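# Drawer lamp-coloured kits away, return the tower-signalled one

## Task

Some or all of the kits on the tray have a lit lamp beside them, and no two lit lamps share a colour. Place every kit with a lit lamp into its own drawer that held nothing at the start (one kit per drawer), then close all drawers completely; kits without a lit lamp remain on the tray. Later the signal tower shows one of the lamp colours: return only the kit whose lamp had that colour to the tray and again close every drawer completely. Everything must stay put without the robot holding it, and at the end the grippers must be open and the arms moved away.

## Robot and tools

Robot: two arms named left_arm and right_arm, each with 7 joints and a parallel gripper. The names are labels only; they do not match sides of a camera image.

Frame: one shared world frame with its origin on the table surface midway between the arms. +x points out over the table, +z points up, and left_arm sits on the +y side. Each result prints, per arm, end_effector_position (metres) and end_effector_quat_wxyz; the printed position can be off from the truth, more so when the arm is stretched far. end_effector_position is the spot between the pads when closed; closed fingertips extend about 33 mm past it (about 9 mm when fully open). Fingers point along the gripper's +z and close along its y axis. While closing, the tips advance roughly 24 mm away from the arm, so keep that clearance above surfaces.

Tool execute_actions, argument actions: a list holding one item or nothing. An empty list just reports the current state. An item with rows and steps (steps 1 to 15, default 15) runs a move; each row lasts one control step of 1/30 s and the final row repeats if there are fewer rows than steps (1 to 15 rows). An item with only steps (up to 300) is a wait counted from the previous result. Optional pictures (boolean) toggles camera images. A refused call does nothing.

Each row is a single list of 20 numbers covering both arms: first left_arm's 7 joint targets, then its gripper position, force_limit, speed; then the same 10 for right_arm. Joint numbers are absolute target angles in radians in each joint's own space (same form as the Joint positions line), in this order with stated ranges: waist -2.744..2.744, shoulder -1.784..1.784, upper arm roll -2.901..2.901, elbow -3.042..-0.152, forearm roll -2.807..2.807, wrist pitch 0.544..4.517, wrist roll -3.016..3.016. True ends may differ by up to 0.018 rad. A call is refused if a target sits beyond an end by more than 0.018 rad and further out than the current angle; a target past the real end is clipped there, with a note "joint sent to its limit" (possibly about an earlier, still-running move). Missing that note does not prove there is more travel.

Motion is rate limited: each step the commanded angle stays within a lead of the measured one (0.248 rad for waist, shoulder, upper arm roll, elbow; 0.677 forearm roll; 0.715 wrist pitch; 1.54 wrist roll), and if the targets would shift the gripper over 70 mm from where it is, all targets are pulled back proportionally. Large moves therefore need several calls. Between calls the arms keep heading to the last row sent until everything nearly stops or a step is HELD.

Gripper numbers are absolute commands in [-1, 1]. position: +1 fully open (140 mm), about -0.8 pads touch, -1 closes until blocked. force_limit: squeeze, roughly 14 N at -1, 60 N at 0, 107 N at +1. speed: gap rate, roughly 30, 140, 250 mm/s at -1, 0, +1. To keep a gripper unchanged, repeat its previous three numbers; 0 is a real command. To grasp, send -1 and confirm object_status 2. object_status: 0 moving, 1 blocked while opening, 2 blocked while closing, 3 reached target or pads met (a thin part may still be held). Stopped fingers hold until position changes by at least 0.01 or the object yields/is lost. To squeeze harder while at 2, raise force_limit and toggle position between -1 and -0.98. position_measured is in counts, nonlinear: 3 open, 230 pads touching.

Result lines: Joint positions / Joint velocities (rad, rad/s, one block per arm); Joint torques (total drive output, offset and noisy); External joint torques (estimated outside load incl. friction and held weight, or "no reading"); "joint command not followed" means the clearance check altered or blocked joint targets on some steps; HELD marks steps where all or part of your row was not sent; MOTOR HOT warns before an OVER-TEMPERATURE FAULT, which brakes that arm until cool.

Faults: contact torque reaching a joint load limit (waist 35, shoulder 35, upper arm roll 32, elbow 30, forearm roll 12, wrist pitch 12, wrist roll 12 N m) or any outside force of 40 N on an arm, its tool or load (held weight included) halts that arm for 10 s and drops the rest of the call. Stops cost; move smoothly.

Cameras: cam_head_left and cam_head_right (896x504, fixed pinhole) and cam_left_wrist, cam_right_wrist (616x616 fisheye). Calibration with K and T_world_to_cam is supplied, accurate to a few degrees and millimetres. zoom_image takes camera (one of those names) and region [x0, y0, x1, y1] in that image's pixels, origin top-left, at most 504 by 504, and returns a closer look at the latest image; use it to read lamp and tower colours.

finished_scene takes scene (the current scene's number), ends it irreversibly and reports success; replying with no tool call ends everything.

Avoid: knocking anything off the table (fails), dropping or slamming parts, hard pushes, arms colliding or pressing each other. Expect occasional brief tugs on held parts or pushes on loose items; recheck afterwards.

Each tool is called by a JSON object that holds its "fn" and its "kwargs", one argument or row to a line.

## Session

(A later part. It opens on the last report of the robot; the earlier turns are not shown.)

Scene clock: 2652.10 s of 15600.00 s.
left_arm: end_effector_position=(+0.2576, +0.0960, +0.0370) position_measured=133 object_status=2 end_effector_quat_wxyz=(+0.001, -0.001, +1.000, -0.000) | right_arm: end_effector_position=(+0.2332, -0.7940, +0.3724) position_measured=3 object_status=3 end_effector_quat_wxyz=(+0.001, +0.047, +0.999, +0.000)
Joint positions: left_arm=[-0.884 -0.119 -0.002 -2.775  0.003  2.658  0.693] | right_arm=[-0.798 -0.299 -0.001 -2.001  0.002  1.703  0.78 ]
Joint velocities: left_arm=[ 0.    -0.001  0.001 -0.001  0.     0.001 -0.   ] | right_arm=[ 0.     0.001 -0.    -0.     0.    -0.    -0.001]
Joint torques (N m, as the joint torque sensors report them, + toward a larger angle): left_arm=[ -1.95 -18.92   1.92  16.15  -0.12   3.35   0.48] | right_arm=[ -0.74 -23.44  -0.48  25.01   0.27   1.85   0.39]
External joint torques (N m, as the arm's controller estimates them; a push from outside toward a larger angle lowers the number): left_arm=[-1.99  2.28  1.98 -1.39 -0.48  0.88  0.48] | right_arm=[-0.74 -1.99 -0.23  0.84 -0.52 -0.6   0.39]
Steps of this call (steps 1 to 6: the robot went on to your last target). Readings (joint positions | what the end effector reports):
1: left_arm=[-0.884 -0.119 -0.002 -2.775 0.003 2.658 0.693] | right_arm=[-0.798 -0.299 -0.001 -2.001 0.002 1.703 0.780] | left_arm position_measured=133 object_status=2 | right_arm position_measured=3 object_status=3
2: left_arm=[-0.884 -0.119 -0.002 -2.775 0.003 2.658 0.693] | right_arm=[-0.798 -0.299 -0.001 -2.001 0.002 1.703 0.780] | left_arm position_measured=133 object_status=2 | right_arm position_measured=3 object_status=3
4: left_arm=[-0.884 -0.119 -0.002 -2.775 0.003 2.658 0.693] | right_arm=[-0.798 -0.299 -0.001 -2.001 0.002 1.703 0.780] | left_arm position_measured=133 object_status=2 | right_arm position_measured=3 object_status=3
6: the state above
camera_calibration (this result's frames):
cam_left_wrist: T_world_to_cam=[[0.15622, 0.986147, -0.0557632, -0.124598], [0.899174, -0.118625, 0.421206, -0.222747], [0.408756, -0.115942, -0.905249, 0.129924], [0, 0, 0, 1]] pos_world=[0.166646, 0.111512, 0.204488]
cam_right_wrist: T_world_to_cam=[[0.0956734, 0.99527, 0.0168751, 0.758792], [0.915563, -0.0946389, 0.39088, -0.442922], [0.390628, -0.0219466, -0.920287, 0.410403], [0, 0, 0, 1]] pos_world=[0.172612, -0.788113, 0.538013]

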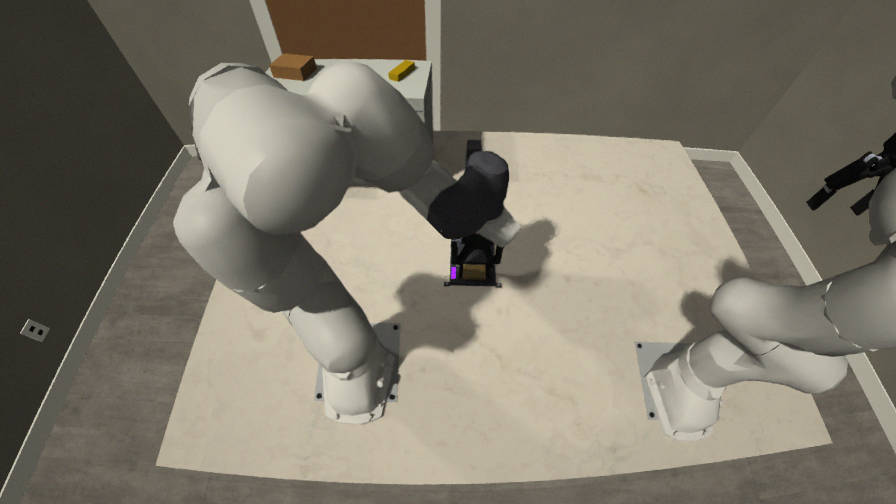

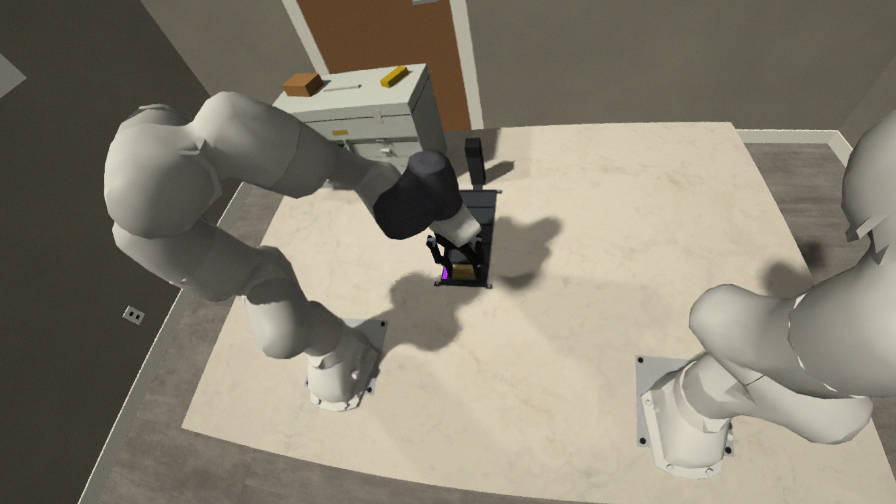

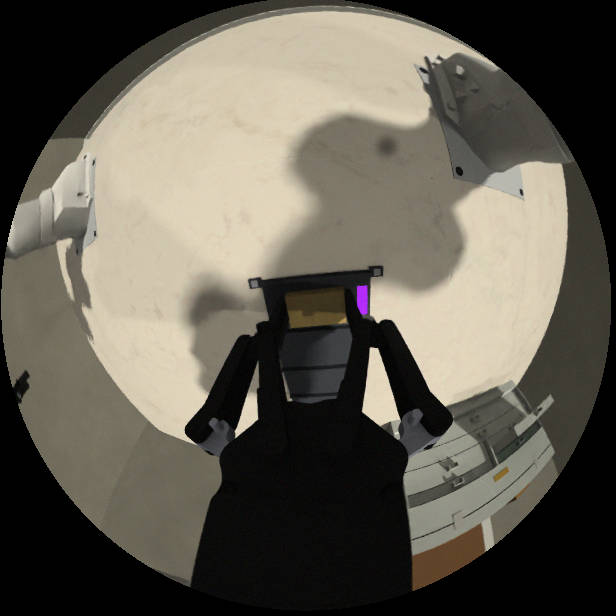

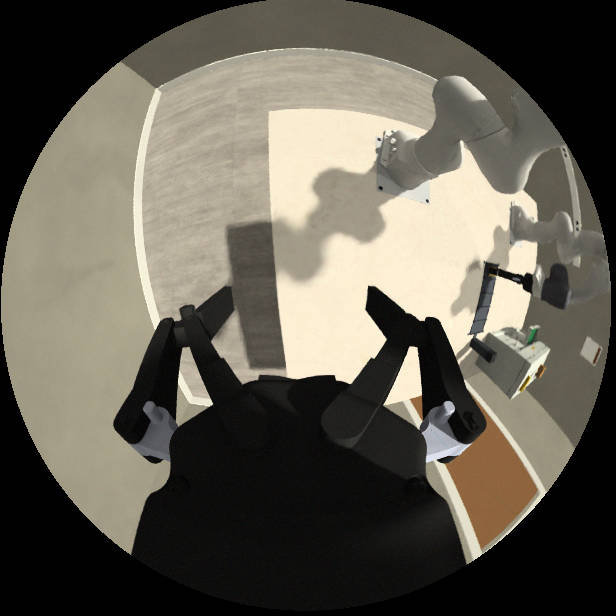

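{"fn": "execute_actions", "kwargs": {
  "actions": [
    {"rows":[[-0.884,-0.14,0,-2.773,0,2.625,0.695,-1,0,-0.5,-0.8,-0.3,0,-2.0,0,1.7,0.785,1,0,0],[-0.884,-0.14,0,-2.773,0,2.625,0.695,-1,0,-0.5,-0.8,-0.3,0,-2.0,0,1.7,0.785,1,0,0],[-0.884,-0.14,0,-2.773,0,2.625,0.695,-1,0,-0.5,-0.8,-0.3,0,-2.0,0,1.7,0.785,1,0,0],[-0.884,-0.17,0,-2.769,0,2.585,0.695,-1,0,-0.5,-0.8,-0.3,0,-2.0,0,1.7,0.785,1,0,0],[-0.884,-0.17,0,-2.769,0,2.585,0.695,-1,0,-0.5,-0.8,-0.3,0,-2.0,0,1.7,0.785,1,0,0],[-0.884,-0.17,0,-2.769,0,2.585,0.695,-1,0,-0.5,-0.8,-0.3,0,-2.0,0,1.7,0.785,1,0,0],[-0.884,-0.22,0,-2.762,0,2.525,0.695,-1,0,-0.5,-0.8,-0.3,0,-2.0,0,1.7,0.785,1,0,0],[-0.884,-0.22,0,-2.762,0,2.525,0.695,-1,0,-0.5,-0.8,-0.3,0,-2.0,0,1.7,0.785,1,0,0],[-0.884,-0.22,0,-2.762,0,2.525,0.695,-1,0,-0.5,-0.8,-0.3,0,-2.0,0,1.7,0.785,1,0,0],[-0.884,-0.29,0,-2.742,0,2.44,0.695,-1,0,-0.5,-0.8,-0.3,0,-2.0,0,1.7,0.785,1,0,0],[-0.884,-0.29,0,-2.742,0,2.44,0.695,-1,0,-0.5,-0.8,-0.3,0,-2.0,0,1.7,0.785,1,0,0],[-0.884,-0.29,0,-2.742,0,2.44,0.695,-1,0,-0.5,-0.8,-0.3,0,-2.0,0,1.7,0.785,1,0,0],[-0.884,-0.346,0,-2.72,0,2.37,0.695,-1,0,-0.5,-0.8,-0.3,0,-2.0,0,1.7,0.785,1,0,0]],"steps":15}
  ],
  "pictures": false
}}

{"fn": "execute_actions", "kwargs": {
  "actions": [
    {"rows":[[-0.8,-0.4185,0,-2.419,0,2.2,0.9,-1,0,-0.5,-0.8,-0.3,0,-2.0,0,1.7,0.785,1,0,0]],"steps":12}
  ],
  "pictures": false
}}

{"fn": "execute_actions", "kwargs": {
  "actions": [
    {"rows":[[0.328,-0.4185,0,-2.419,0,2.2,1.98,-1,0,-0.5,-0.8,-0.3,0,-2.0,0,1.7,0.785,1,0,0]],"steps":15}
  ],
  "pictures": false
}}

{"fn": "execute_actions", "kwargs": {
  "actions": [
    {"steps":25}
  ],
  "pictures": false
}}

{"fn": "execute_actions", "kwargs": {
  "actions": [
    {"rows":[[0.328,-0.30,0,-2.31,0,2.208,1.98,-1,0,-0.5,-0.8,-0.3,0,-2.0,0,1.7,0.785,1,0,0],[0.328,-0.30,0,-2.31,0,2.208,1.98,-1,0,-0.5,-0.8,-0.3,0,-2.0,0,1.7,0.785,1,0,0],[0.328,-0.30,0,-2.31,0,2.208,1.98,-1,0,-0.5,-0.8,-0.3,0,-2.0,0,1.7,0.785,1,0,0],[0.328,-0.18,0,-2.195,0,2.215,1.98,-1,0,-0.5,-0.8,-0.3,0,-2.0,0,1.7,0.785,1,0,0],[0.328,-0.18,0,-2.195,0,2.215,1.98,-1,0,-0.5,-0.8,-0.3,0,-2.0,0,1.7,0.785,1,0,0],[0.328,-0.18,0,-2.195,0,2.215,1.98,-1,0,-0.5,-0.8,-0.3,0,-2.0,0,1.7,0.785,1,0,0],[0.328,-0.056,0,-2.077,0,2.225,1.98,-1,0,-0.5,-0.8,-0.3,0,-2.0,0,1.7,0.785,1,0,0]],"steps":15}
  ],
  "pictures": false
}}

{"fn": "execute_actions", "kwargs": {
  "actions": [
    {"rows":[[0.328,-0.047,0,-2.093,0,2.256,1.98,-1,0,-0.5,-0.8,-0.3,0,-2.0,0,1.7,0.785,1,0,0],[0.328,-0.047,0,-2.093,0,2.256,1.98,-1,0,-0.5,-0.8,-0.3,0,-2.0,0,1.7,0.785,1,0,0],[0.328,-0.047,0,-2.093,0,2.256,1.98,-1,0,-0.5,-0.8,-0.3,0,-2.0,0,1.7,0.785,1,0,0],[0.328,-0.038,0,-2.109,0,2.281,1.98,-1,0,-0.5,-0.8,-0.3,0,-2.0,0,1.7,0.785,1,0,0],[0.328,-0.038,0,-2.109,0,2.281,1.98,-1,0,-0.5,-0.8,-0.3,0,-2.0,0,1.7,0.785,1,0,0],[0.328,-0.038,0,-2.109,0,2.281,1.98,-1,0,-0.5,-0.8,-0.3,0,-2.0,0,1.7,0.785,1,0,0],[0.328,-0.029,0,-2.125,0,2.306,1.98,-1,0,-0.5,-0.8,-0.3,0,-2.0,0,1.7,0.785,1,0,0],[0.328,-0.029,0,-2.125,0,2.306,1.98,-1,0,-0.5,-0.8,-0.3,0,-2.0,0,1.7,0.785,1,0,0],[0.328,-0.029,0,-2.125,0,2.306,1.98,-1,0,-0.5,-0.8,-0.3,0,-2.0,0,1.7,0.785,1,0,0],[0.328,-0.02,0,-2.141,0,2.331,1.98,-1,0,-0.5,-0.8,-0.3,0,-2.0,0,1.7,0.785,1,0,0],[0.328,-0.02,0,-2.141,0,2.331,1.98,-1,0,-0.5,-0.8,-0.3,0,-2.0,0,1.7,0.785,1,0,0],[0.328,-0.02,0,-2.141,0,2.331,1.98,-1,0,-0.5,-0.8,-0.3,0,-2.0,0,1.7,0.785,1,0,0],[0.328,-0.011,0,-2.155,0,2.351,1.98,-1,0,-0.5,-0.8,-0.3,0,-2.0,0,1.7,0.785,1,0,0]],"steps":15}
  ],
  "pictures": false
}}

{"fn": "execute_actions", "kwargs": {
  "actions": [
    {"steps":12}
  ]
}}

Scene clock: 2704.53 s of 15600.00 s.
left_arm: end_effector_position=(+0.2669, +0.0853, +0.1143) position_measured=133 object_status=2 end_effector_quat_wxyz=(+0.015, -0.002, +1.000, -0.016) | right_arm: end_effector_position=(+0.2332, -0.7940, +0.3724) position_measured=3 object_status=3 end_effector_quat_wxyz=(+0.001, +0.047, +0.999, +0.000)
Joint positions: left_arm=[-0.884 -0.32  -0.002 -2.73   0.003  2.454  0.693] | right_arm=[-0.798 -0.299 -0.001 -2.001  0.002  1.703  0.78 ]
Joint velocities: left_arm=[-0.001 -0.425  0.     0.204 -0.    -0.447 -0.001] | right_arm=[-0.    -0.    -0.001 -0.001  0.001  0.001 -0.001]
Joint torques (N m, as the joint torque sensors report them, + toward a larger angle): left_arm=[ -0.38 -12.44   1.43  16.5    0.09   1.     0.21] | right_arm=[ -0.74 -23.57  -0.8   24.93   0.28   1.81   0.4 ]
External joint torques (N m, as the arm's controller estimates them; a push from outside toward a larger angle lowers the number): left_arm=[-0.35 -2.54  1.74  0.82 -0.44 -0.65  0.22] | right_arm=[-0.73 -2.02 -0.54  0.7  -0.51 -0.65  0.4 ]
Steps of this call (steps 1 to 15: the robot went on to your last target; steps 16 to 90: nothing new was sent; then 48.93 s passed at rest; steps 91 to 105: all 15 steps of this action). Readings (joint positions | what the end effector reports):
91: left_arm=[-0.884 -0.122 -0.002 -2.776 0.003 2.653 0.693] | right_arm=[-0.798 -0.299 -0.001 -2.001 0.002 1.703 0.780] | left_arm position_measured=133 object_status=2 | right_arm position_measured=3 object_status=3
92: left_arm=[-0.884 -0.127 -0.002 -2.776 0.003 2.648 0.693] | right_arm=[-0.798 -0.299 -0.001 -2.001 0.002 1.703 0.780] | left_arm position_measured=133 object_status=2 | right_arm position_measured=3 object_status=3
94: left_arm=[-0.884 -0.139 -0.002 -2.775 0.003 2.635 0.693] | right_arm=[-0.798 -0.299 -0.001 -2.001 0.002 1.703 0.780] | left_arm position_measured=133 object_status=2 | right_arm position_measured=3 object_status=3
98: left_arm=[-0.884 -0.186 -0.002 -2.771 0.003 2.589 0.693] | right_arm=[-0.798 -0.299 -0.001 -2.001 0.002 1.703 0.780] | left_arm position_measured=133 object_status=2 | right_arm position_measured=3 object_status=3
105: the state above

Scene clock: 2704.93 s of 15600.00 s.
left_arm: end_effector_position=(+0.3574, +0.0405, +0.2843) position_measured=133 object_status=2 end_effector_quat_wxyz=(+0.090, +0.021, +0.992, -0.086) | right_arm: end_effector_position=(+0.2332, -0.7940, +0.3724) position_measured=3 object_status=3 end_effector_quat_wxyz=(+0.001, +0.047, +0.999, +0.000)
Joint positions: left_arm=[-0.804 -0.423 -0.001 -2.42   0.002  2.247  0.821] | right_arm=[-0.798 -0.299 -0.001 -2.001  0.002  1.703  0.78 ]
Joint velocities: left_arm=[ 0.014 -0.001  0.     0.029  0.    -0.251  0.238] | right_arm=[ 0.001  0.001 -0.     0.001 -0.001  0.    -0.001]
Joint torques (N m, as the joint torque sensors report them, + toward a larger angle): left_arm=[  0.68 -14.37   0.59  23.68   0.36   2.2    0.55] | right_arm=[ -0.58 -23.45  -0.71  25.21   0.25   1.77   0.42]
External joint torques (N m, as the arm's controller estimates them; a push from outside toward a larger angle lowers the number): left_arm=[ 0.92 -0.14  1.34  1.33 -0.32 -0.44  0.57] | right_arm=[-0.58 -1.9  -0.46  0.95 -0.54 -0.69  0.42]
Steps of this call (steps 1 to 12: all 12 steps of this action). Readings (joint positions | what the end effector reports):
1: left_arm=[-0.876 -0.330 -0.004 -2.706 0.002 2.428 0.702] | right_arm=[-0.798 -0.299 -0.001 -2.001 0.002 1.703 0.780] | left_arm position_measured=133 object_status=2 | right_arm position_measured=3 object_status=3
2: left_arm=[-0.866 -0.339 -0.004 -2.672 0.002 2.408 0.711] | right_arm=[-0.798 -0.299 -0.001 -2.001 0.002 1.703 0.780] | left_arm position_measured=133 object_status=2 | right_arm position_measured=3 object_status=3
4: left_arm=[-0.847 -0.360 -0.004 -2.597 0.002 2.372 0.729] | right_arm=[-0.798 -0.299 -0.001 -2.001 0.002 1.703 0.780] | left_arm position_measured=133 object_status=2 | right_arm position_measured=3 object_status=3
8: left_arm=[-0.813 -0.406 -0.002 -2.457 0.002 2.291 0.782] | right_arm=[-0.798 -0.299 -0.001 -2.001 0.002 1.703 0.780] | left_arm position_measured=133 object_status=2 | right_arm position_measured=3 object_status=3
12: the state above

Scene clock: 2705.43 s of 15600.00 s.
left_arm: end_effector_position=(+0.4883, +0.3191, +0.2772) position_measured=133 object_status=2 end_effector_quat_wxyz=(+0.106, +0.041, +0.993, -0.010) | right_arm: end_effector_position=(+0.2332, -0.7940, +0.3724) position_measured=3 object_status=3 end_effector_quat_wxyz=(+0.001, +0.047, +0.999, +0.000)
Joint positions: left_arm=[-0.161 -0.419 -0.002 -2.42   0.002  2.215  1.502] | right_arm=[-0.798 -0.299 -0.001 -2.001  0.002  1.703  0.78 ]
Joint velocities: left_arm=[ 1.278  0.001  0.072 -0.002  0.    -0.026  0.853] | right_arm=[-0.001 -0.    -0.001  0.001 -0.001  0.001 -0.   ]
Joint torques (N m, as the joint torque sensors report them, + toward a larger angle): left_arm=[ -3.5  -17.27  -1.75  24.49   0.72   2.39   0.68] | right_arm=[ -0.83 -23.44  -0.94  25.07   0.3    1.82   0.37]
External joint torques (N m, as the arm's controller estimates them; a push from outside toward a larger angle lowers the number): left_arm=[ 1.62  1.16  1.87  0.38  0.02 -0.36  0.7 ] | right_arm=[-0.75 -1.99 -0.6   0.9  -0.48 -0.64  0.37]
Steps of this call (steps 1 to 15: all 15 steps of this action). Readings (joint positions | what the end effector reports):
1: left_arm=[-0.775 -0.422 -0.013 -2.420 0.002 2.242 0.885] | right_arm=[-0.798 -0.299 -0.001 -2.001 0.002 1.703 0.780] | left_arm position_measured=133 object_status=2 | right_arm position_measured=3 object_status=3
2: left_arm=[-0.736 -0.422 -0.015 -2.420 0.002 2.239 0.947] | right_arm=[-0.798 -0.299 -0.001 -2.001 0.002 1.703 0.780] | left_arm position_measured=133 object_status=2 | right_arm position_measured=3 object_status=3
4: left_arm=[-0.652 -0.421 -0.013 -2.420 0.002 2.233 1.060] | right_arm=[-0.798 -0.299 -0.001 -2.001 0.002 1.703 0.780] | left_arm position_measured=133 object_status=2 | right_arm position_measured=3 object_status=3
8: left_arm=[-0.477 -0.419 -0.007 -2.420 0.002 2.224 1.253] | right_arm=[-0.798 -0.299 -0.001 -2.001 0.002 1.703 0.780] | left_arm position_measured=133 object_status=2 | right_arm position_measured=3 object_status=3
15: the state above

Scene clock: 2706.27 s of 15600.00 s.
left_arm: end_effector_position=(+0.4624, +0.5517, +0.2754) position_measured=133 object_status=2 end_effector_quat_wxyz=(+0.094, +0.009, +0.995, +0.035) | right_arm: end_effector_position=(+0.2332, -0.7940, +0.3724) position_measured=3 object_status=3 end_effector_quat_wxyz=(+0.001, +0.047, +0.999, +0.000)
Joint positions: left_arm=[ 0.325 -0.418  0.003 -2.42   0.001  2.203  1.93 ] | right_arm=[-0.798 -0.299 -0.001 -2.001  0.002  1.703  0.78 ]
Joint velocities: left_arm=[ 0.002 -0.001  0.001 -0.001 -0.001 -0.001  0.143] | right_arm=[ 0.001  0.002 -0.001  0.001  0.     0.    -0.001]
Joint torques (N m, as the joint torque sensors report them, + toward a larger angle): left_arm=[  2.35 -17.8   -1.3   24.78   0.69   2.53   0.33] | right_arm=[ -1.08 -23.04  -1.08  25.05   0.28   1.84   0.4 ]
External joint torques (N m, as the arm's controller estimates them; a push from outside toward a larger angle lowers the number): left_arm=[ 2.3  -0.07 -0.95  0.24 -0.08 -0.32  0.33] | right_arm=[-1.03 -1.58 -0.77  0.84 -0.51 -0.63  0.4 ]
Steps of this call (steps 1 to 25: the robot went on to your last target). Readings (joint positions | what the end effector reports):
1: left_arm=[-0.116 -0.418 -0.002 -2.420 0.002 2.214 1.530] | right_arm=[-0.798 -0.299 -0.001 -2.001 0.002 1.703 0.780] | left_arm position_measured=133 object_status=2 | right_arm position_measured=3 object_status=3
2: left_arm=[-0.070 -0.418 -0.002 -2.420 0.002 2.213 1.557] | right_arm=[-0.798 -0.299 -0.001 -2.001 0.002 1.703 0.780] | left_arm position_measured=133 object_status=2 | right_arm position_measured=3 object_status=3
4: left_arm=[0.022 -0.418 -0.001 -2.420 0.002 2.212 1.605] | right_arm=[-0.798 -0.299 -0.001 -2.001 0.002 1.703 0.780] | left_arm position_measured=133 object_status=2 | right_arm position_measured=3 object_status=3
8: left_arm=[0.206 -0.418 -0.001 -2.420 0.001 2.209 1.697] | right_arm=[-0.798 -0.299 -0.001 -2.001 0.002 1.703 0.780] | left_arm position_measured=133 object_status=2 | right_arm position_measured=3 object_status=3
25: the state above

Scene clock: 2706.77 s of 15600.00 s.
left_arm: end_effector_position=(+0.5669, +0.5891, +0.2604) position_measured=133 object_status=2 end_effector_quat_wxyz=(+0.087, +0.026, +0.995, +0.034) | right_arm: end_effector_position=(+0.2332, -0.7940, +0.3724) position_measured=3 object_status=3 end_effector_quat_wxyz=(+0.001, +0.047, +0.999, +0.000)
Joint positions: left_arm=[ 0.326 -0.056  0.002 -2.086  0.001  2.217  1.965] | right_arm=[-0.798 -0.299 -0.001 -2.001  0.002  1.703  0.78 ]
Joint velocities: left_arm=[ 0.001  0.011 -0.001  0.067 -0.     0.01   0.028] | right_arm=[-0.001 -0.     0.001  0.    -0.    -0.001  0.003]
Joint torques (N m, as the joint torque sensors report them, + toward a larger angle): left_arm=[  0.65 -30.92  -0.85  26.39   0.78   3.69   0.51] | right_arm=[ -0.9  -23.33  -0.81  25.2    0.31   1.91   0.33]
External joint torques (N m, as the arm's controller estimates them; a push from outside toward a larger angle lowers the number): left_arm=[ 0.73  0.57 -0.71  1.63  0.03  0.84  0.51] | right_arm=[-0.94 -1.91 -0.6   1.08 -0.48 -0.54  0.33]
Steps of this call (steps 1 to 15: all 15 steps of this action). Readings (joint positions | what the end effector reports):
1: left_arm=[0.325 -0.395 0.003 -2.393 0.001 2.200 1.935] | right_arm=[-0.798 -0.299 -0.001 -2.001 0.002 1.703 0.780] | left_arm position_measured=133 object_status=2 | right_arm position_measured=3 object_status=3
2: left_arm=[0.325 -0.363 0.003 -2.362 0.001 2.202 1.939] | right_arm=[-0.798 -0.299 -0.001 -2.001 0.002 1.703 0.780] | left_arm position_measured=133 object_status=2 | right_arm position_measured=3 object_status=3
4: left_arm=[0.326 -0.300 0.002 -2.304 0.001 2.202 1.946] | right_arm=[-0.798 -0.299 -0.001 -2.001 0.002 1.703 0.780] | left_arm position_measured=133 object_status=2 | right_arm position_measured=3 object_status=3
8: left_arm=[0.326 -0.139 0.002 -2.152 0.001 2.211 1.955] | right_arm=[-0.798 -0.299 -0.001 -2.001 0.002 1.703 0.780] | left_arm position_measured=133 object_status=2 | right_arm position_measured=3 object_status=3
15: the state above

Scene clock: 2707.27 s of 15600.00 s.
left_arm: end_effector_position=(+0.5667, +0.5890, +0.2175) position_measured=133 object_status=2 end_effector_quat_wxyz=(+0.085, +0.029, +0.995, +0.033) | right_arm: end_effector_position=(+0.2332, -0.7940, +0.3724) position_measured=3 object_status=3 end_effector_quat_wxyz=(+0.001, +0.047, +0.999, +0.000)
Joint positions: left_arm=[ 0.326 -0.015  0.002 -2.149  0.001  2.318  1.972] | right_arm=[-0.798 -0.299 -0.001 -2.001  0.002  1.703  0.78 ]
Joint velocities: left_arm=[-0.002  0.081 -0.001 -0.107  0.001  0.154  0.005] | right_arm=[-0.    -0.001  0.    -0.     0.    -0.     0.001]
Joint torques (N m, as the joint torque sensors report them, + toward a larger angle): left_arm=[  0.57 -33.11  -0.62  24.1    0.86   4.19   0.36] | right_arm=[ -0.68 -23.33  -0.44  25.34   0.28   1.84   0.38]
External joint torques (N m, as the arm's controller estimates them; a push from outside toward a larger angle lowers the number): left_arm=[ 0.72  0.67 -0.46 -1.63  0.12  1.11  0.36] | right_arm=[-0.71 -1.79 -0.22  1.12 -0.51 -0.62  0.38]
Steps of this call (steps 1 to 15: all 15 steps of this action). Readings (joint positions | what the end effector reports):
1: left_arm=[0.326 -0.055 0.002 -2.086 0.001 2.223 1.966] | right_arm=[-0.798 -0.299 -0.001 -2.001 0.002 1.703 0.780] | left_arm position_measured=133 object_status=2 | right_arm position_measured=3 object_status=3
2: left_arm=[0.326 -0.054 0.002 -2.087 0.001 2.229 1.967] | right_arm=[-0.798 -0.299 -0.001 -2.001 0.002 1.703 0.780] | left_arm position_measured=133 object_status=2 | right_arm position_measured=3 object_status=3
4: left_arm=[0.326 -0.050 0.002 -2.093 0.001 2.241 1.968] | right_arm=[-0.798 -0.299 -0.001 -2.001 0.002 1.703 0.780] | left_arm position_measured=133 object_status=2 | right_arm position_measured=3 object_status=3
8: left_arm=[0.326 -0.037 0.002 -2.114 0.001 2.268 1.970] | right_arm=[-0.798 -0.299 -0.001 -2.001 0.002 1.703 0.780] | left_arm position_measured=133 object_status=2 | right_arm position_measured=3 object_status=3
15: the state above

Scene clock: 2707.67 s of 15600.00 s.
left_arm: end_effector_position=(+0.5705, +0.5904, +0.2152) position_measured=133 object_status=2 end_effector_quat_wxyz=(+0.092, +0.030, +0.995, +0.036) | right_arm: end_effector_position=(+0.2332, -0.7940, +0.3724) position_measured=3 object_status=3 end_effector_quat_wxyz=(+0.001, +0.047, +0.999, +0.000)
Joint positions: left_arm=[ 0.326 -0.01   0.002 -2.155  0.001  2.343  1.973] | right_arm=[-0.798 -0.299 -0.001 -2.001  0.002  1.703  0.78 ]
Joint velocities: left_arm=[-0.001 -0.001  0.001  0.     0.002  0.016  0.002] | right_arm=[-0.001 -0.001 -0.001 -0.002  0.    -0.    -0.   ]
Joint torques (N m, as the joint torque sensors report them, + toward a larger angle): left_arm=[  1.14 -31.98  -0.82  23.04   0.75   3.95   0.42] | right_arm=[ -0.46 -23.29  -0.4   25.09   0.24   1.82   0.37]
External joint torques (N m, as the arm's controller estimates them; a push from outside toward a larger angle lowers the number): left_arm=[ 1.3  -0.81 -0.66 -0.69  0.04  1.12  0.42] | right_arm=[-0.43 -1.67 -0.1   0.85 -0.55 -0.64  0.37]
Steps of this call (steps 1 to 12: the robot went on to your last target). Readings (joint positions | what the end effector reports):
1: left_arm=[0.326 -0.012 0.002 -2.152 0.001 2.322 1.972] | right_arm=[-0.798 -0.299 -0.001 -2.001 0.002 1.703 0.780] | left_arm position_measured=133 object_status=2 | right_arm position_measured=3 object_status=3
2: left_arm=[0.326 -0.011 0.002 -2.154 0.001 2.326 1.972] | right_arm=[-0.798 -0.299 -0.001 -2.001 0.002 1.703 0.780] | left_arm position_measured=133 object_status=2 | right_arm position_measured=3 object_status=3
4: left_arm=[0.326 -0.010 0.002 -2.155 0.001 2.332 1.972] | right_arm=[-0.798 -0.299 -0.001 -2.001 0.002 1.703 0.780] | left_arm position_measured=133 object_status=2 | right_arm position_measured=3 object_status=3
8: left_arm=[0.326 -0.010 0.002 -2.155 0.001 2.339 1.973] | right_arm=[-0.798 -0.299 -0.001 -2.001 0.002 1.703 0.780] | left_arm position_measured=133 object_status=2 | right_arm position_measured=3 object_status=3
12: the state above
camera_calibration (this result's frames):
cam_left_wrist: T_world_to_cam=[[0.218698, 0.974517, 0.049871, -0.702656], [0.799316, -0.208226, 0.563681, -0.441288], [0.559701, -0.0834133, -0.824486, 0.0979198], [0, 0, 0, 1]] pos_world=[0.451593, 0.601031, 0.364521]
cam_right_wrist: T_world_to_cam=[[0.0956733, 0.99527, 0.0168753, 0.758791], [0.915563, -0.0946389, 0.39088, -0.442922], [0.390628, -0.0219464, -0.920287, 0.410403], [0, 0, 0, 1]] pos_world=[0.172612, -0.788113, 0.538013]

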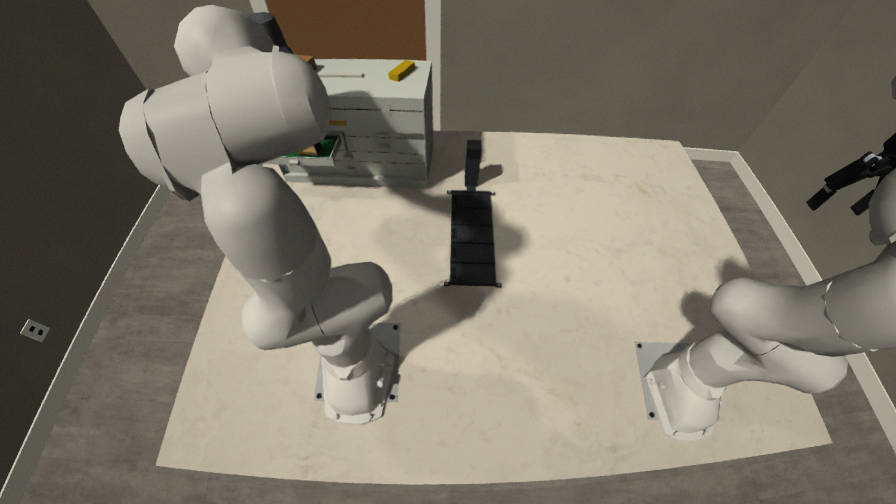

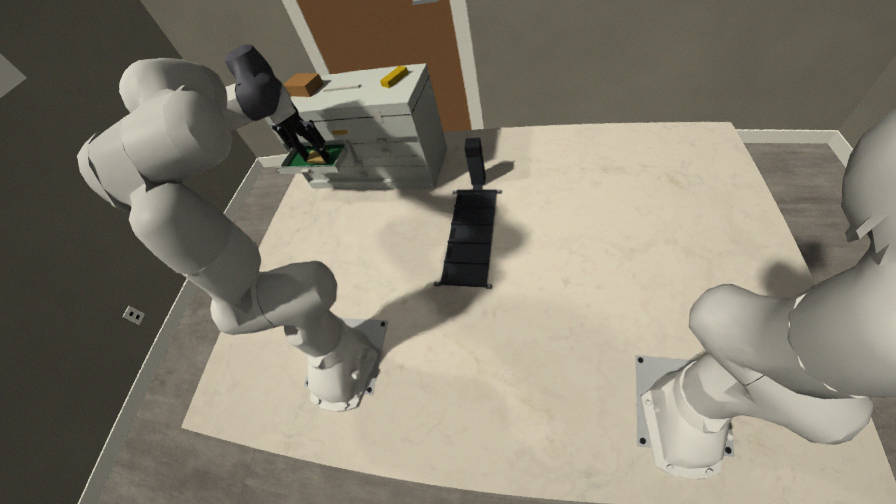

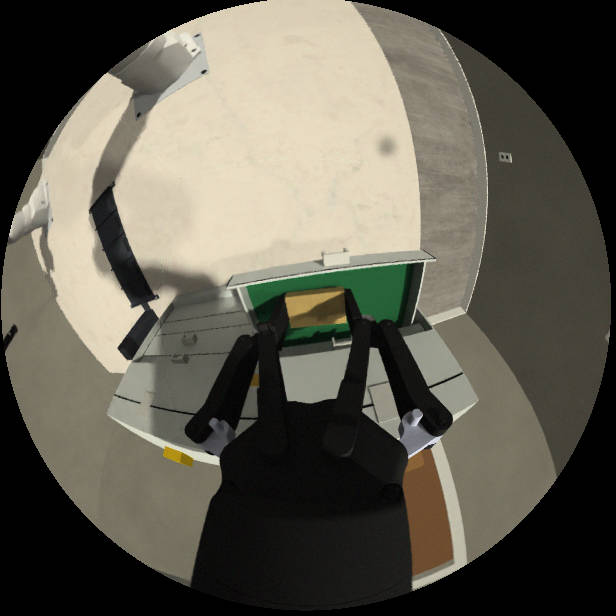

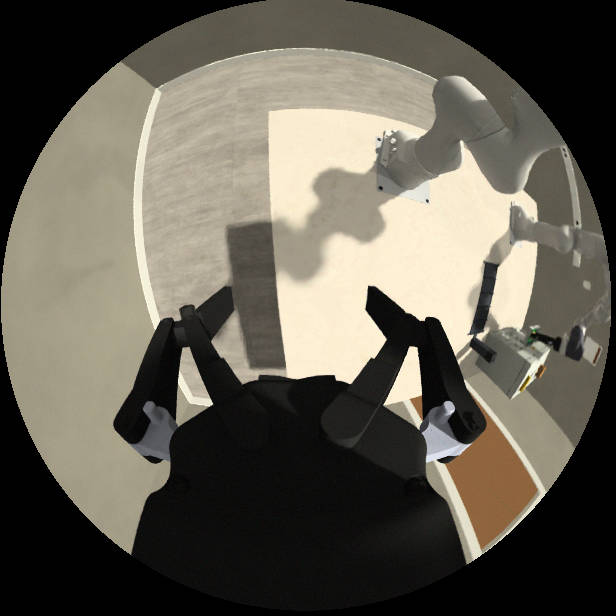

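{"fn": "execute_actions", "kwargs": {
  "actions": [
    {"rows":[[0.328,-0.007,0,-2.16,0,2.362,1.98,-1,0,-0.5,-0.8,-0.3,0,-2.0,0,1.7,0.785,1,0,0],[0.328,-0.007,0,-2.16,0,2.362,1.98,-1,0,-0.5,-0.8,-0.3,0,-2.0,0,1.7,0.785,1,0,0],[0.328,-0.007,0,-2.16,0,2.362,1.98,-1,0,-0.5,-0.8,-0.3,0,-2.0,0,1.7,0.785,1,0,0],[0.328,-0.007,0,-2.16,0,2.362,1.98,-1,0,-0.5,-0.8,-0.3,0,-2.0,0,1.7,0.785,1,0,0],[0.328,-0.007,0,-2.16,0,2.362,1.98,-1,0,-0.5,-0.8,-0.3,0,-2.0,0,1.7,0.785,1,0,0],[0.328,-0.002,0,-2.166,0,2.37,1.98,-1,0,-0.5,-0.8,-0.3,0,-2.0,0,1.7,0.785,1,0,0]],"steps":15}
  ],
  "pictures": false
}}

{"fn": "execute_actions", "kwargs": {
  "actions": [
    {"rows":[[0.328,0.002,0,-2.171,0,2.379,1.98,-1,0,-0.5,-0.8,-0.3,0,-2.0,0,1.7,0.785,1,0,0]],"steps":15}
  ],
  "pictures": false
}}

Scene clock: 2722.90 s of 15600.00 s.
left_arm: end_effector_position=(+0.5709, +0.5905, +0.2082) position_measured=133 object_status=2 end_effector_quat_wxyz=(+0.092, +0.030, +0.995, +0.036) | right_arm: end_effector_position=(+0.2332, -0.7940, +0.3724) position_measured=3 object_status=3 end_effector_quat_wxyz=(+0.001, +0.047, +0.999, +0.000)
Joint positions: left_arm=[ 0.326 -0.002  0.002 -2.166  0.001  2.362  1.973] | right_arm=[-0.798 -0.299 -0.001 -2.001  0.002  1.703  0.78 ]
Joint velocities: left_arm=[ 0.001 -0.     0.001  0.001 -0.001  0.011  0.002] | right_arm=[-0.    -0.     0.001  0.001  0.     0.     0.001]
Joint torques (N m, as the joint torque sensors report them, + toward a larger angle): left_arm=[  0.39 -31.    -0.67  22.84   0.69   3.82   0.46] | right_arm=[ -0.85 -23.66  -0.85  25.07   0.25   1.81   0.36]
External joint torques (N m, as the arm's controller estimates them; a push from outside toward a larger angle lowers the number): left_arm=[ 0.27  0.29 -0.78 -0.81 -0.01  0.98  0.46] | right_arm=[-0.92 -2.16 -0.68  0.86 -0.55 -0.65  0.36]
Steps of this call (steps 1 to 30: the robot went on to your last target; steps 31 to 90: nothing new was sent; then 11.73 s passed at rest; steps 91 to 105: all 15 steps of this action). Readings (joint positions | what the end effector reports):
91: left_arm=[0.326 -0.010 0.002 -2.156 0.001 2.347 1.973] | right_arm=[-0.798 -0.299 -0.001 -2.001 0.002 1.703 0.780] | left_arm position_measured=133 object_status=2 | right_arm position_measured=3 object_status=3
92: left_arm=[0.326 -0.009 0.002 -2.157 0.001 2.349 1.973] | right_arm=[-0.798 -0.299 -0.001 -2.001 0.002 1.703 0.780] | left_arm position_measured=133 object_status=2 | right_arm position_measured=3 object_status=3
94: left_arm=[0.326 -0.008 0.002 -2.159 0.001 2.351 1.973] | right_arm=[-0.798 -0.299 -0.001 -2.001 0.002 1.703 0.780] | left_arm position_measured=133 object_status=2 | right_arm position_measured=3 object_status=3
98: left_arm=[0.326 -0.005 0.002 -2.163 0.001 2.358 1.973] | right_arm=[-0.798 -0.299 -0.001 -2.001 0.002 1.703 0.780] | left_arm position_measured=133 object_status=2 | right_arm position_measured=3 object_status=3
105: the state above

Scene clock: 2723.40 s of 15600.00 s.
left_arm: end_effector_position=(+0.5723, +0.5910, +0.2071) position_measured=133 object_status=2 end_effector_quat_wxyz=(+0.095, +0.030, +0.994, +0.037) | right_arm: end_effector_position=(+0.2332, -0.7940, +0.3724) position_measured=3 object_status=3 end_effector_quat_wxyz=(+0.001, +0.047, +0.999, +0.000)
Joint positions: left_arm=[ 0.326 -0.001  0.002 -2.169  0.001  2.373  1.973] | right_arm=[-0.798 -0.299 -0.001 -2.001  0.002  1.703  0.78 ]
Joint velocities: left_arm=[-0.     0.001  0.001 -0.    -0.001  0.003  0.001] | right_arm=[-0.001  0.001 -0.     0.    -0.001  0.001 -0.001]
Joint torques (N m, as the joint torque sensors report them, + toward a larger angle): left_arm=[  1.07 -29.38  -1.43  22.35   0.68   3.74   0.36] | right_arm=[ -0.8  -23.02  -0.67  25.15   0.29   1.81   0.37]
External joint torques (N m, as the arm's controller estimates them; a push from outside toward a larger angle lowers the number): left_arm=[ 0.94  2.04 -1.55 -1.28 -0.02  0.89  0.36] | right_arm=[-0.68 -1.62 -0.27  0.99 -0.49 -0.64  0.37]
Steps of this call (steps 1 to 15: all 15 steps of this action). Readings (joint positions | what the end effector reports):
1: left_arm=[0.326 -0.002 0.002 -2.167 0.001 2.365 1.973] | right_arm=[-0.798 -0.299 -0.001 -2.001 0.002 1.703 0.780] | left_arm position_measured=133 object_status=2 | right_arm position_measured=3 object_status=3
2: left_arm=[0.326 -0.002 0.002 -2.168 0.001 2.366 1.973] | right_arm=[-0.798 -0.299 -0.001 -2.001 0.002 1.703 0.780] | left_arm position_measured=133 object_status=2 | right_arm position_measured=3 object_status=3
4: left_arm=[0.326 -0.001 0.002 -2.169 0.001 2.369 1.973] | right_arm=[-0.798 -0.299 -0.001 -2.001 0.002 1.703 0.780] | left_arm position_measured=133 object_status=2 | right_arm position_measured=3 object_status=3
8: left_arm=[0.326 -0.001 0.002 -2.169 0.001 2.372 1.973] | right_arm=[-0.798 -0.299 -0.001 -2.001 0.002 1.703 0.780] | left_arm position_measured=133 object_status=2 | right_arm position_measured=3 object_status=3
15: the state above

Contact. Release and lift.

{"fn": "execute_actions", "kwargs": {
  "actions": [
    {"rows":[[0.328,-0.001,0,-2.169,0,2.375,1.98,0.3,0,-0.5,-0.8,-0.3,0,-2.0,0,1.7,0.785,1,0,0]],"steps":14}
  ],
  "pictures": false
}}

{"fn": "execute_actions", "kwargs": {
  "actions": [
    {"rows":[[0.328,-0.015,0,-2.15,0,2.33,1.98,0.3,0,-0.5,-0.8,-0.3,0,-2.0,0,1.7,0.785,1,0,0],[0.328,-0.015,0,-2.15,0,2.33,1.98,0.3,0,-0.5,-0.8,-0.3,0,-2.0,0,1.7,0.785,1,0,0],[0.328,-0.015,0,-2.15,0,2.33,1.98,0.3,0,-0.5,-0.8,-0.3,0,-2.0,0,1.7,0.785,1,0,0],[0.328,-0.035,0,-2.118,0,2.27,1.98,0.3,0,-0.5,-0.8,-0.3,0,-2.0,0,1.7,0.785,1,0,0],[0.328,-0.035,0,-2.118,0,2.27,1.98,0.3,0,-0.5,-0.8,-0.3,0,-2.0,0,1.7,0.785,1,0,0],[0.328,-0.035,0,-2.118,0,2.27,1.98,0.3,0,-0.5,-0.8,-0.3,0,-2.0,0,1.7,0.785,1,0,0],[0.328,-0.07,0,-2.095,0,2.215,1.98,0.3,0,-0.5,-0.8,-0.3,0,-2.0,0,1.7,0.785,1,0,0],[0.328,-0.07,0,-2.095,0,2.215,1.98,0.3,0,-0.5,-0.8,-0.3,0,-2.0,0,1.7,0.785,1,0,0],[0.328,-0.07,0,-2.095,0,2.215,1.98,0.3,0,-0.5,-0.8,-0.3,0,-2.0,0,1.7,0.785,1,0,0],[0.328,-0.18,0,-2.195,0,2.215,1.98,0.3,0,-0.5,-0.8,-0.3,0,-2.0,0,1.7,0.785,1,0,0],[0.328,-0.18,0,-2.195,0,2.215,1.98,0.3,0,-0.5,-0.8,-0.3,0,-2.0,0,1.7,0.785,1,0,0],[0.328,-0.18,0,-2.195,0,2.215,1.98,0.3,0,-0.5,-0.8,-0.3,0,-2.0,0,1.7,0.785,1,0,0],[0.328,-0.30,0,-2.31,0,2.208,1.98,0.3,0,-0.5,-0.8,-0.3,0,-2.0,0,1.7,0.785,1,0,0]],"steps":15}
  ],
  "pictures": false
}}

{"fn": "execute_actions", "kwargs": {
  "actions": [
    {"rows":[[0.32,-0.47,0,-2.47,0,2.2,1.97,-0.85,0,0,-0.8,-0.3,0,-2.0,0,1.7,0.785,1,0,0]],"steps":15}
  ],
  "pictures": false
}}

Scene clock: 2744.67 s of 15600.00 s.
left_arm: end_effector_position=(+0.5723, +0.5910, +0.2071) position_measured=91 object_status=0 end_effector_quat_wxyz=(+0.095, +0.030, +0.994, +0.037) | right_arm: end_effector_position=(+0.2332, -0.7940, +0.3724) position_measured=3 object_status=3 end_effector_quat_wxyz=(+0.001, +0.047, +0.999, +0.000)
Joint positions: left_arm=[ 0.326 -0.001  0.002 -2.169  0.001  2.374  1.973] | right_arm=[-0.798 -0.299 -0.001 -2.001  0.002  1.703  0.78 ]
Joint velocities: left_arm=[ 0.     0.001  0.001  0.    -0.002  0.001 -0.001] | right_arm=[-0.     0.002 -0.001  0.001 -0.     0.     0.   ]
Joint torques (N m, as the joint torque sensors report them, + toward a larger angle): left_arm=[  0.65 -31.06  -0.18  23.06   0.81   3.15   0.32] | right_arm=[ -1.15 -23.33  -0.74  24.8    0.3    1.85   0.42]
External joint torques (N m, as the arm's controller estimates them; a push from outside toward a larger angle lowers the number): left_arm=[ 0.66  0.21 -0.17 -0.55  0.11  0.3   0.32] | right_arm=[-1.14 -1.96 -0.48  0.64 -0.49 -0.61  0.42]
Steps of this call (steps 1 to 15: the robot went on to your last target; steps 16 to 90: nothing new was sent; then 17.80 s passed at rest; steps 91 to 104: all 14 steps of this action). Readings (joint positions | what the end effector reports):
91: left_arm=[0.326 -0.001 0.002 -2.169 0.001 2.374 1.973] | right_arm=[-0.798 -0.299 -0.001 -2.001 0.002 1.703 0.780] | left_arm position_measured=133 object_status=0 | right_arm position_measured=3 object_status=3
92: left_arm=[0.326 -0.001 0.002 -2.169 0.001 2.374 1.973] | right_arm=[-0.798 -0.299 -0.001 -2.001 0.002 1.703 0.780] | left_arm position_measured=133 object_status=0 | right_arm position_measured=3 object_status=3
94: left_arm=[0.326 -0.001 0.002 -2.169 0.001 2.374 1.973] | right_arm=[-0.798 -0.299 -0.001 -2.001 0.002 1.703 0.780] | left_arm position_measured=120 object_status=0 | right_arm position_measured=3 object_status=3
98: left_arm=[0.326 -0.001 0.002 -2.169 0.001 2.374 1.973] | right_arm=[-0.798 -0.299 -0.001 -2.001 0.002 1.703 0.780] | left_arm position_measured=102 object_status=0 | right_arm position_measured=3 object_status=3
104: the state above

Scene clock: 2745.17 s of 15600.00 s.
left_arm: end_effector_position=(+0.5184, +0.5716, +0.2806) position_measured=91 object_status=3 end_effector_quat_wxyz=(+0.104, +0.031, +0.993, +0.041) | right_arm: end_effector_position=(+0.2332, -0.7940, +0.3724) position_measured=3 object_status=3 end_effector_quat_wxyz=(+0.001, +0.047, +0.999, +0.000)
Joint positions: left_arm=[ 0.326 -0.255  0.002 -2.264  0.001  2.234  1.973] | right_arm=[-0.798 -0.299 -0.001 -2.001  0.002  1.703  0.78 ]
Joint velocities: left_arm=[-0.001 -0.739  0.001 -0.546 -0.    -0.141 -0.001] | right_arm=[-0.001 -0.002 -0.001 -0.001 -0.001  0.     0.   ]
Joint torques (N m, as the joint torque sensors report them, + toward a larger angle): left_arm=[  0.84 -13.36  -0.9   22.51   0.85   2.67   0.41] | right_arm=[ -0.56 -23.47  -0.42  25.47   0.28   1.78   0.41]
External joint torques (N m, as the arm's controller estimates them; a push from outside toward a larger angle lowers the number): left_arm=[ 1.13 -1.07 -0.35 -1.91 -0.02 -0.56  0.41] | right_arm=[-0.52 -1.9  -0.13  1.24 -0.5  -0.68  0.41]
Steps of this call (steps 1 to 15: all 15 steps of this action). Readings (joint positions | what the end effector reports):
1: left_arm=[0.326 -0.001 0.002 -2.167 0.001 2.366 1.973] | right_arm=[-0.798 -0.299 -0.001 -2.001 0.002 1.703 0.780] | left_arm position_measured=91 object_status=0 | right_arm position_measured=3 object_status=3
2: left_arm=[0.326 -0.004 0.002 -2.163 0.001 2.360 1.973] | right_arm=[-0.798 -0.299 -0.001 -2.001 0.002 1.703 0.780] | left_arm position_measured=91 object_status=0 | right_arm position_measured=3 object_status=3
4: left_arm=[0.326 -0.011 0.002 -2.150 0.001 2.341 1.973] | right_arm=[-0.798 -0.299 -0.001 -2.001 0.002 1.703 0.780] | left_arm position_measured=91 object_status=3 | right_arm position_measured=3 object_status=3
8: left_arm=[0.326 -0.043 0.002 -2.115 0.001 2.286 1.973] | right_arm=[-0.798 -0.299 -0.001 -2.001 0.002 1.703 0.780] | left_arm position_measured=91 object_status=3 | right_arm position_measured=3 object_status=3
15: the state above

Scene clock: 2745.67 s of 15600.00 s.
left_arm: end_effector_position=(+0.4489, +0.5454, +0.2731) position_measured=196 object_status=0 end_effector_quat_wxyz=(+0.095, +0.032, +0.994, +0.037) | right_arm: end_effector_position=(+0.2332, -0.7940, +0.3724) position_measured=3 object_status=3 end_effector_quat_wxyz=(+0.001, +0.047, +0.999, +0.000)
Joint positions: left_arm=[ 0.323 -0.468  0.002 -2.468  0.001  2.205  1.973] | right_arm=[-0.798 -0.299 -0.001 -2.001  0.002  1.703  0.78 ]
Joint velocities: left_arm=[-0.001 -0.005 -0.001 -0.003 -0.001 -0.007  0.   ] | right_arm=[-0.001  0.     0.002 -0.     0.     0.     0.001]
Joint torques (N m, as the joint torque sensors report them, + toward a larger angle): left_arm=[ -2.16 -17.27  -0.61  23.8    0.66   2.36   0.01] | right_arm=[ -0.78 -23.37  -0.78  24.95   0.29   1.84   0.36]
External joint torques (N m, as the arm's controller estimates them; a push from outside toward a larger angle lowers the number): left_arm=[-2.08 -1.29 -0.05 -0.82 -0.11 -0.52  0.02] | right_arm=[-0.74 -1.97 -0.47  0.79 -0.5  -0.61  0.36]
Steps of this call (steps 1 to 15: all 15 steps of this action). Readings (joint positions | what the end effector reports):
1: left_arm=[0.325 -0.305 0.002 -2.314 0.001 2.232 1.973] | right_arm=[-0.798 -0.299 -0.001 -2.001 0.002 1.703 0.780] | left_arm position_measured=91 object_status=0 | right_arm position_measured=3 object_status=3
2: left_arm=[0.324 -0.361 0.002 -2.368 0.001 2.226 1.973] | right_arm=[-0.798 -0.299 -0.001 -2.001 0.002 1.703 0.780] | left_arm position_measured=97 object_status=0 | right_arm position_measured=3 object_status=3
4: left_arm=[0.324 -0.430 0.002 -2.425 0.001 2.217 1.973] | right_arm=[-0.798 -0.299 -0.001 -2.001 0.002 1.703 0.780] | left_arm position_measured=113 object_status=0 | right_arm position_measured=3 object_status=3
8: left_arm=[0.323 -0.465 0.002 -2.459 0.001 2.210 1.973] | right_arm=[-0.798 -0.299 -0.001 -2.001 0.002 1.703 0.780] | left_arm position_measured=143 object_status=0 | right_arm position_measured=3 object_status=3
15: the state above


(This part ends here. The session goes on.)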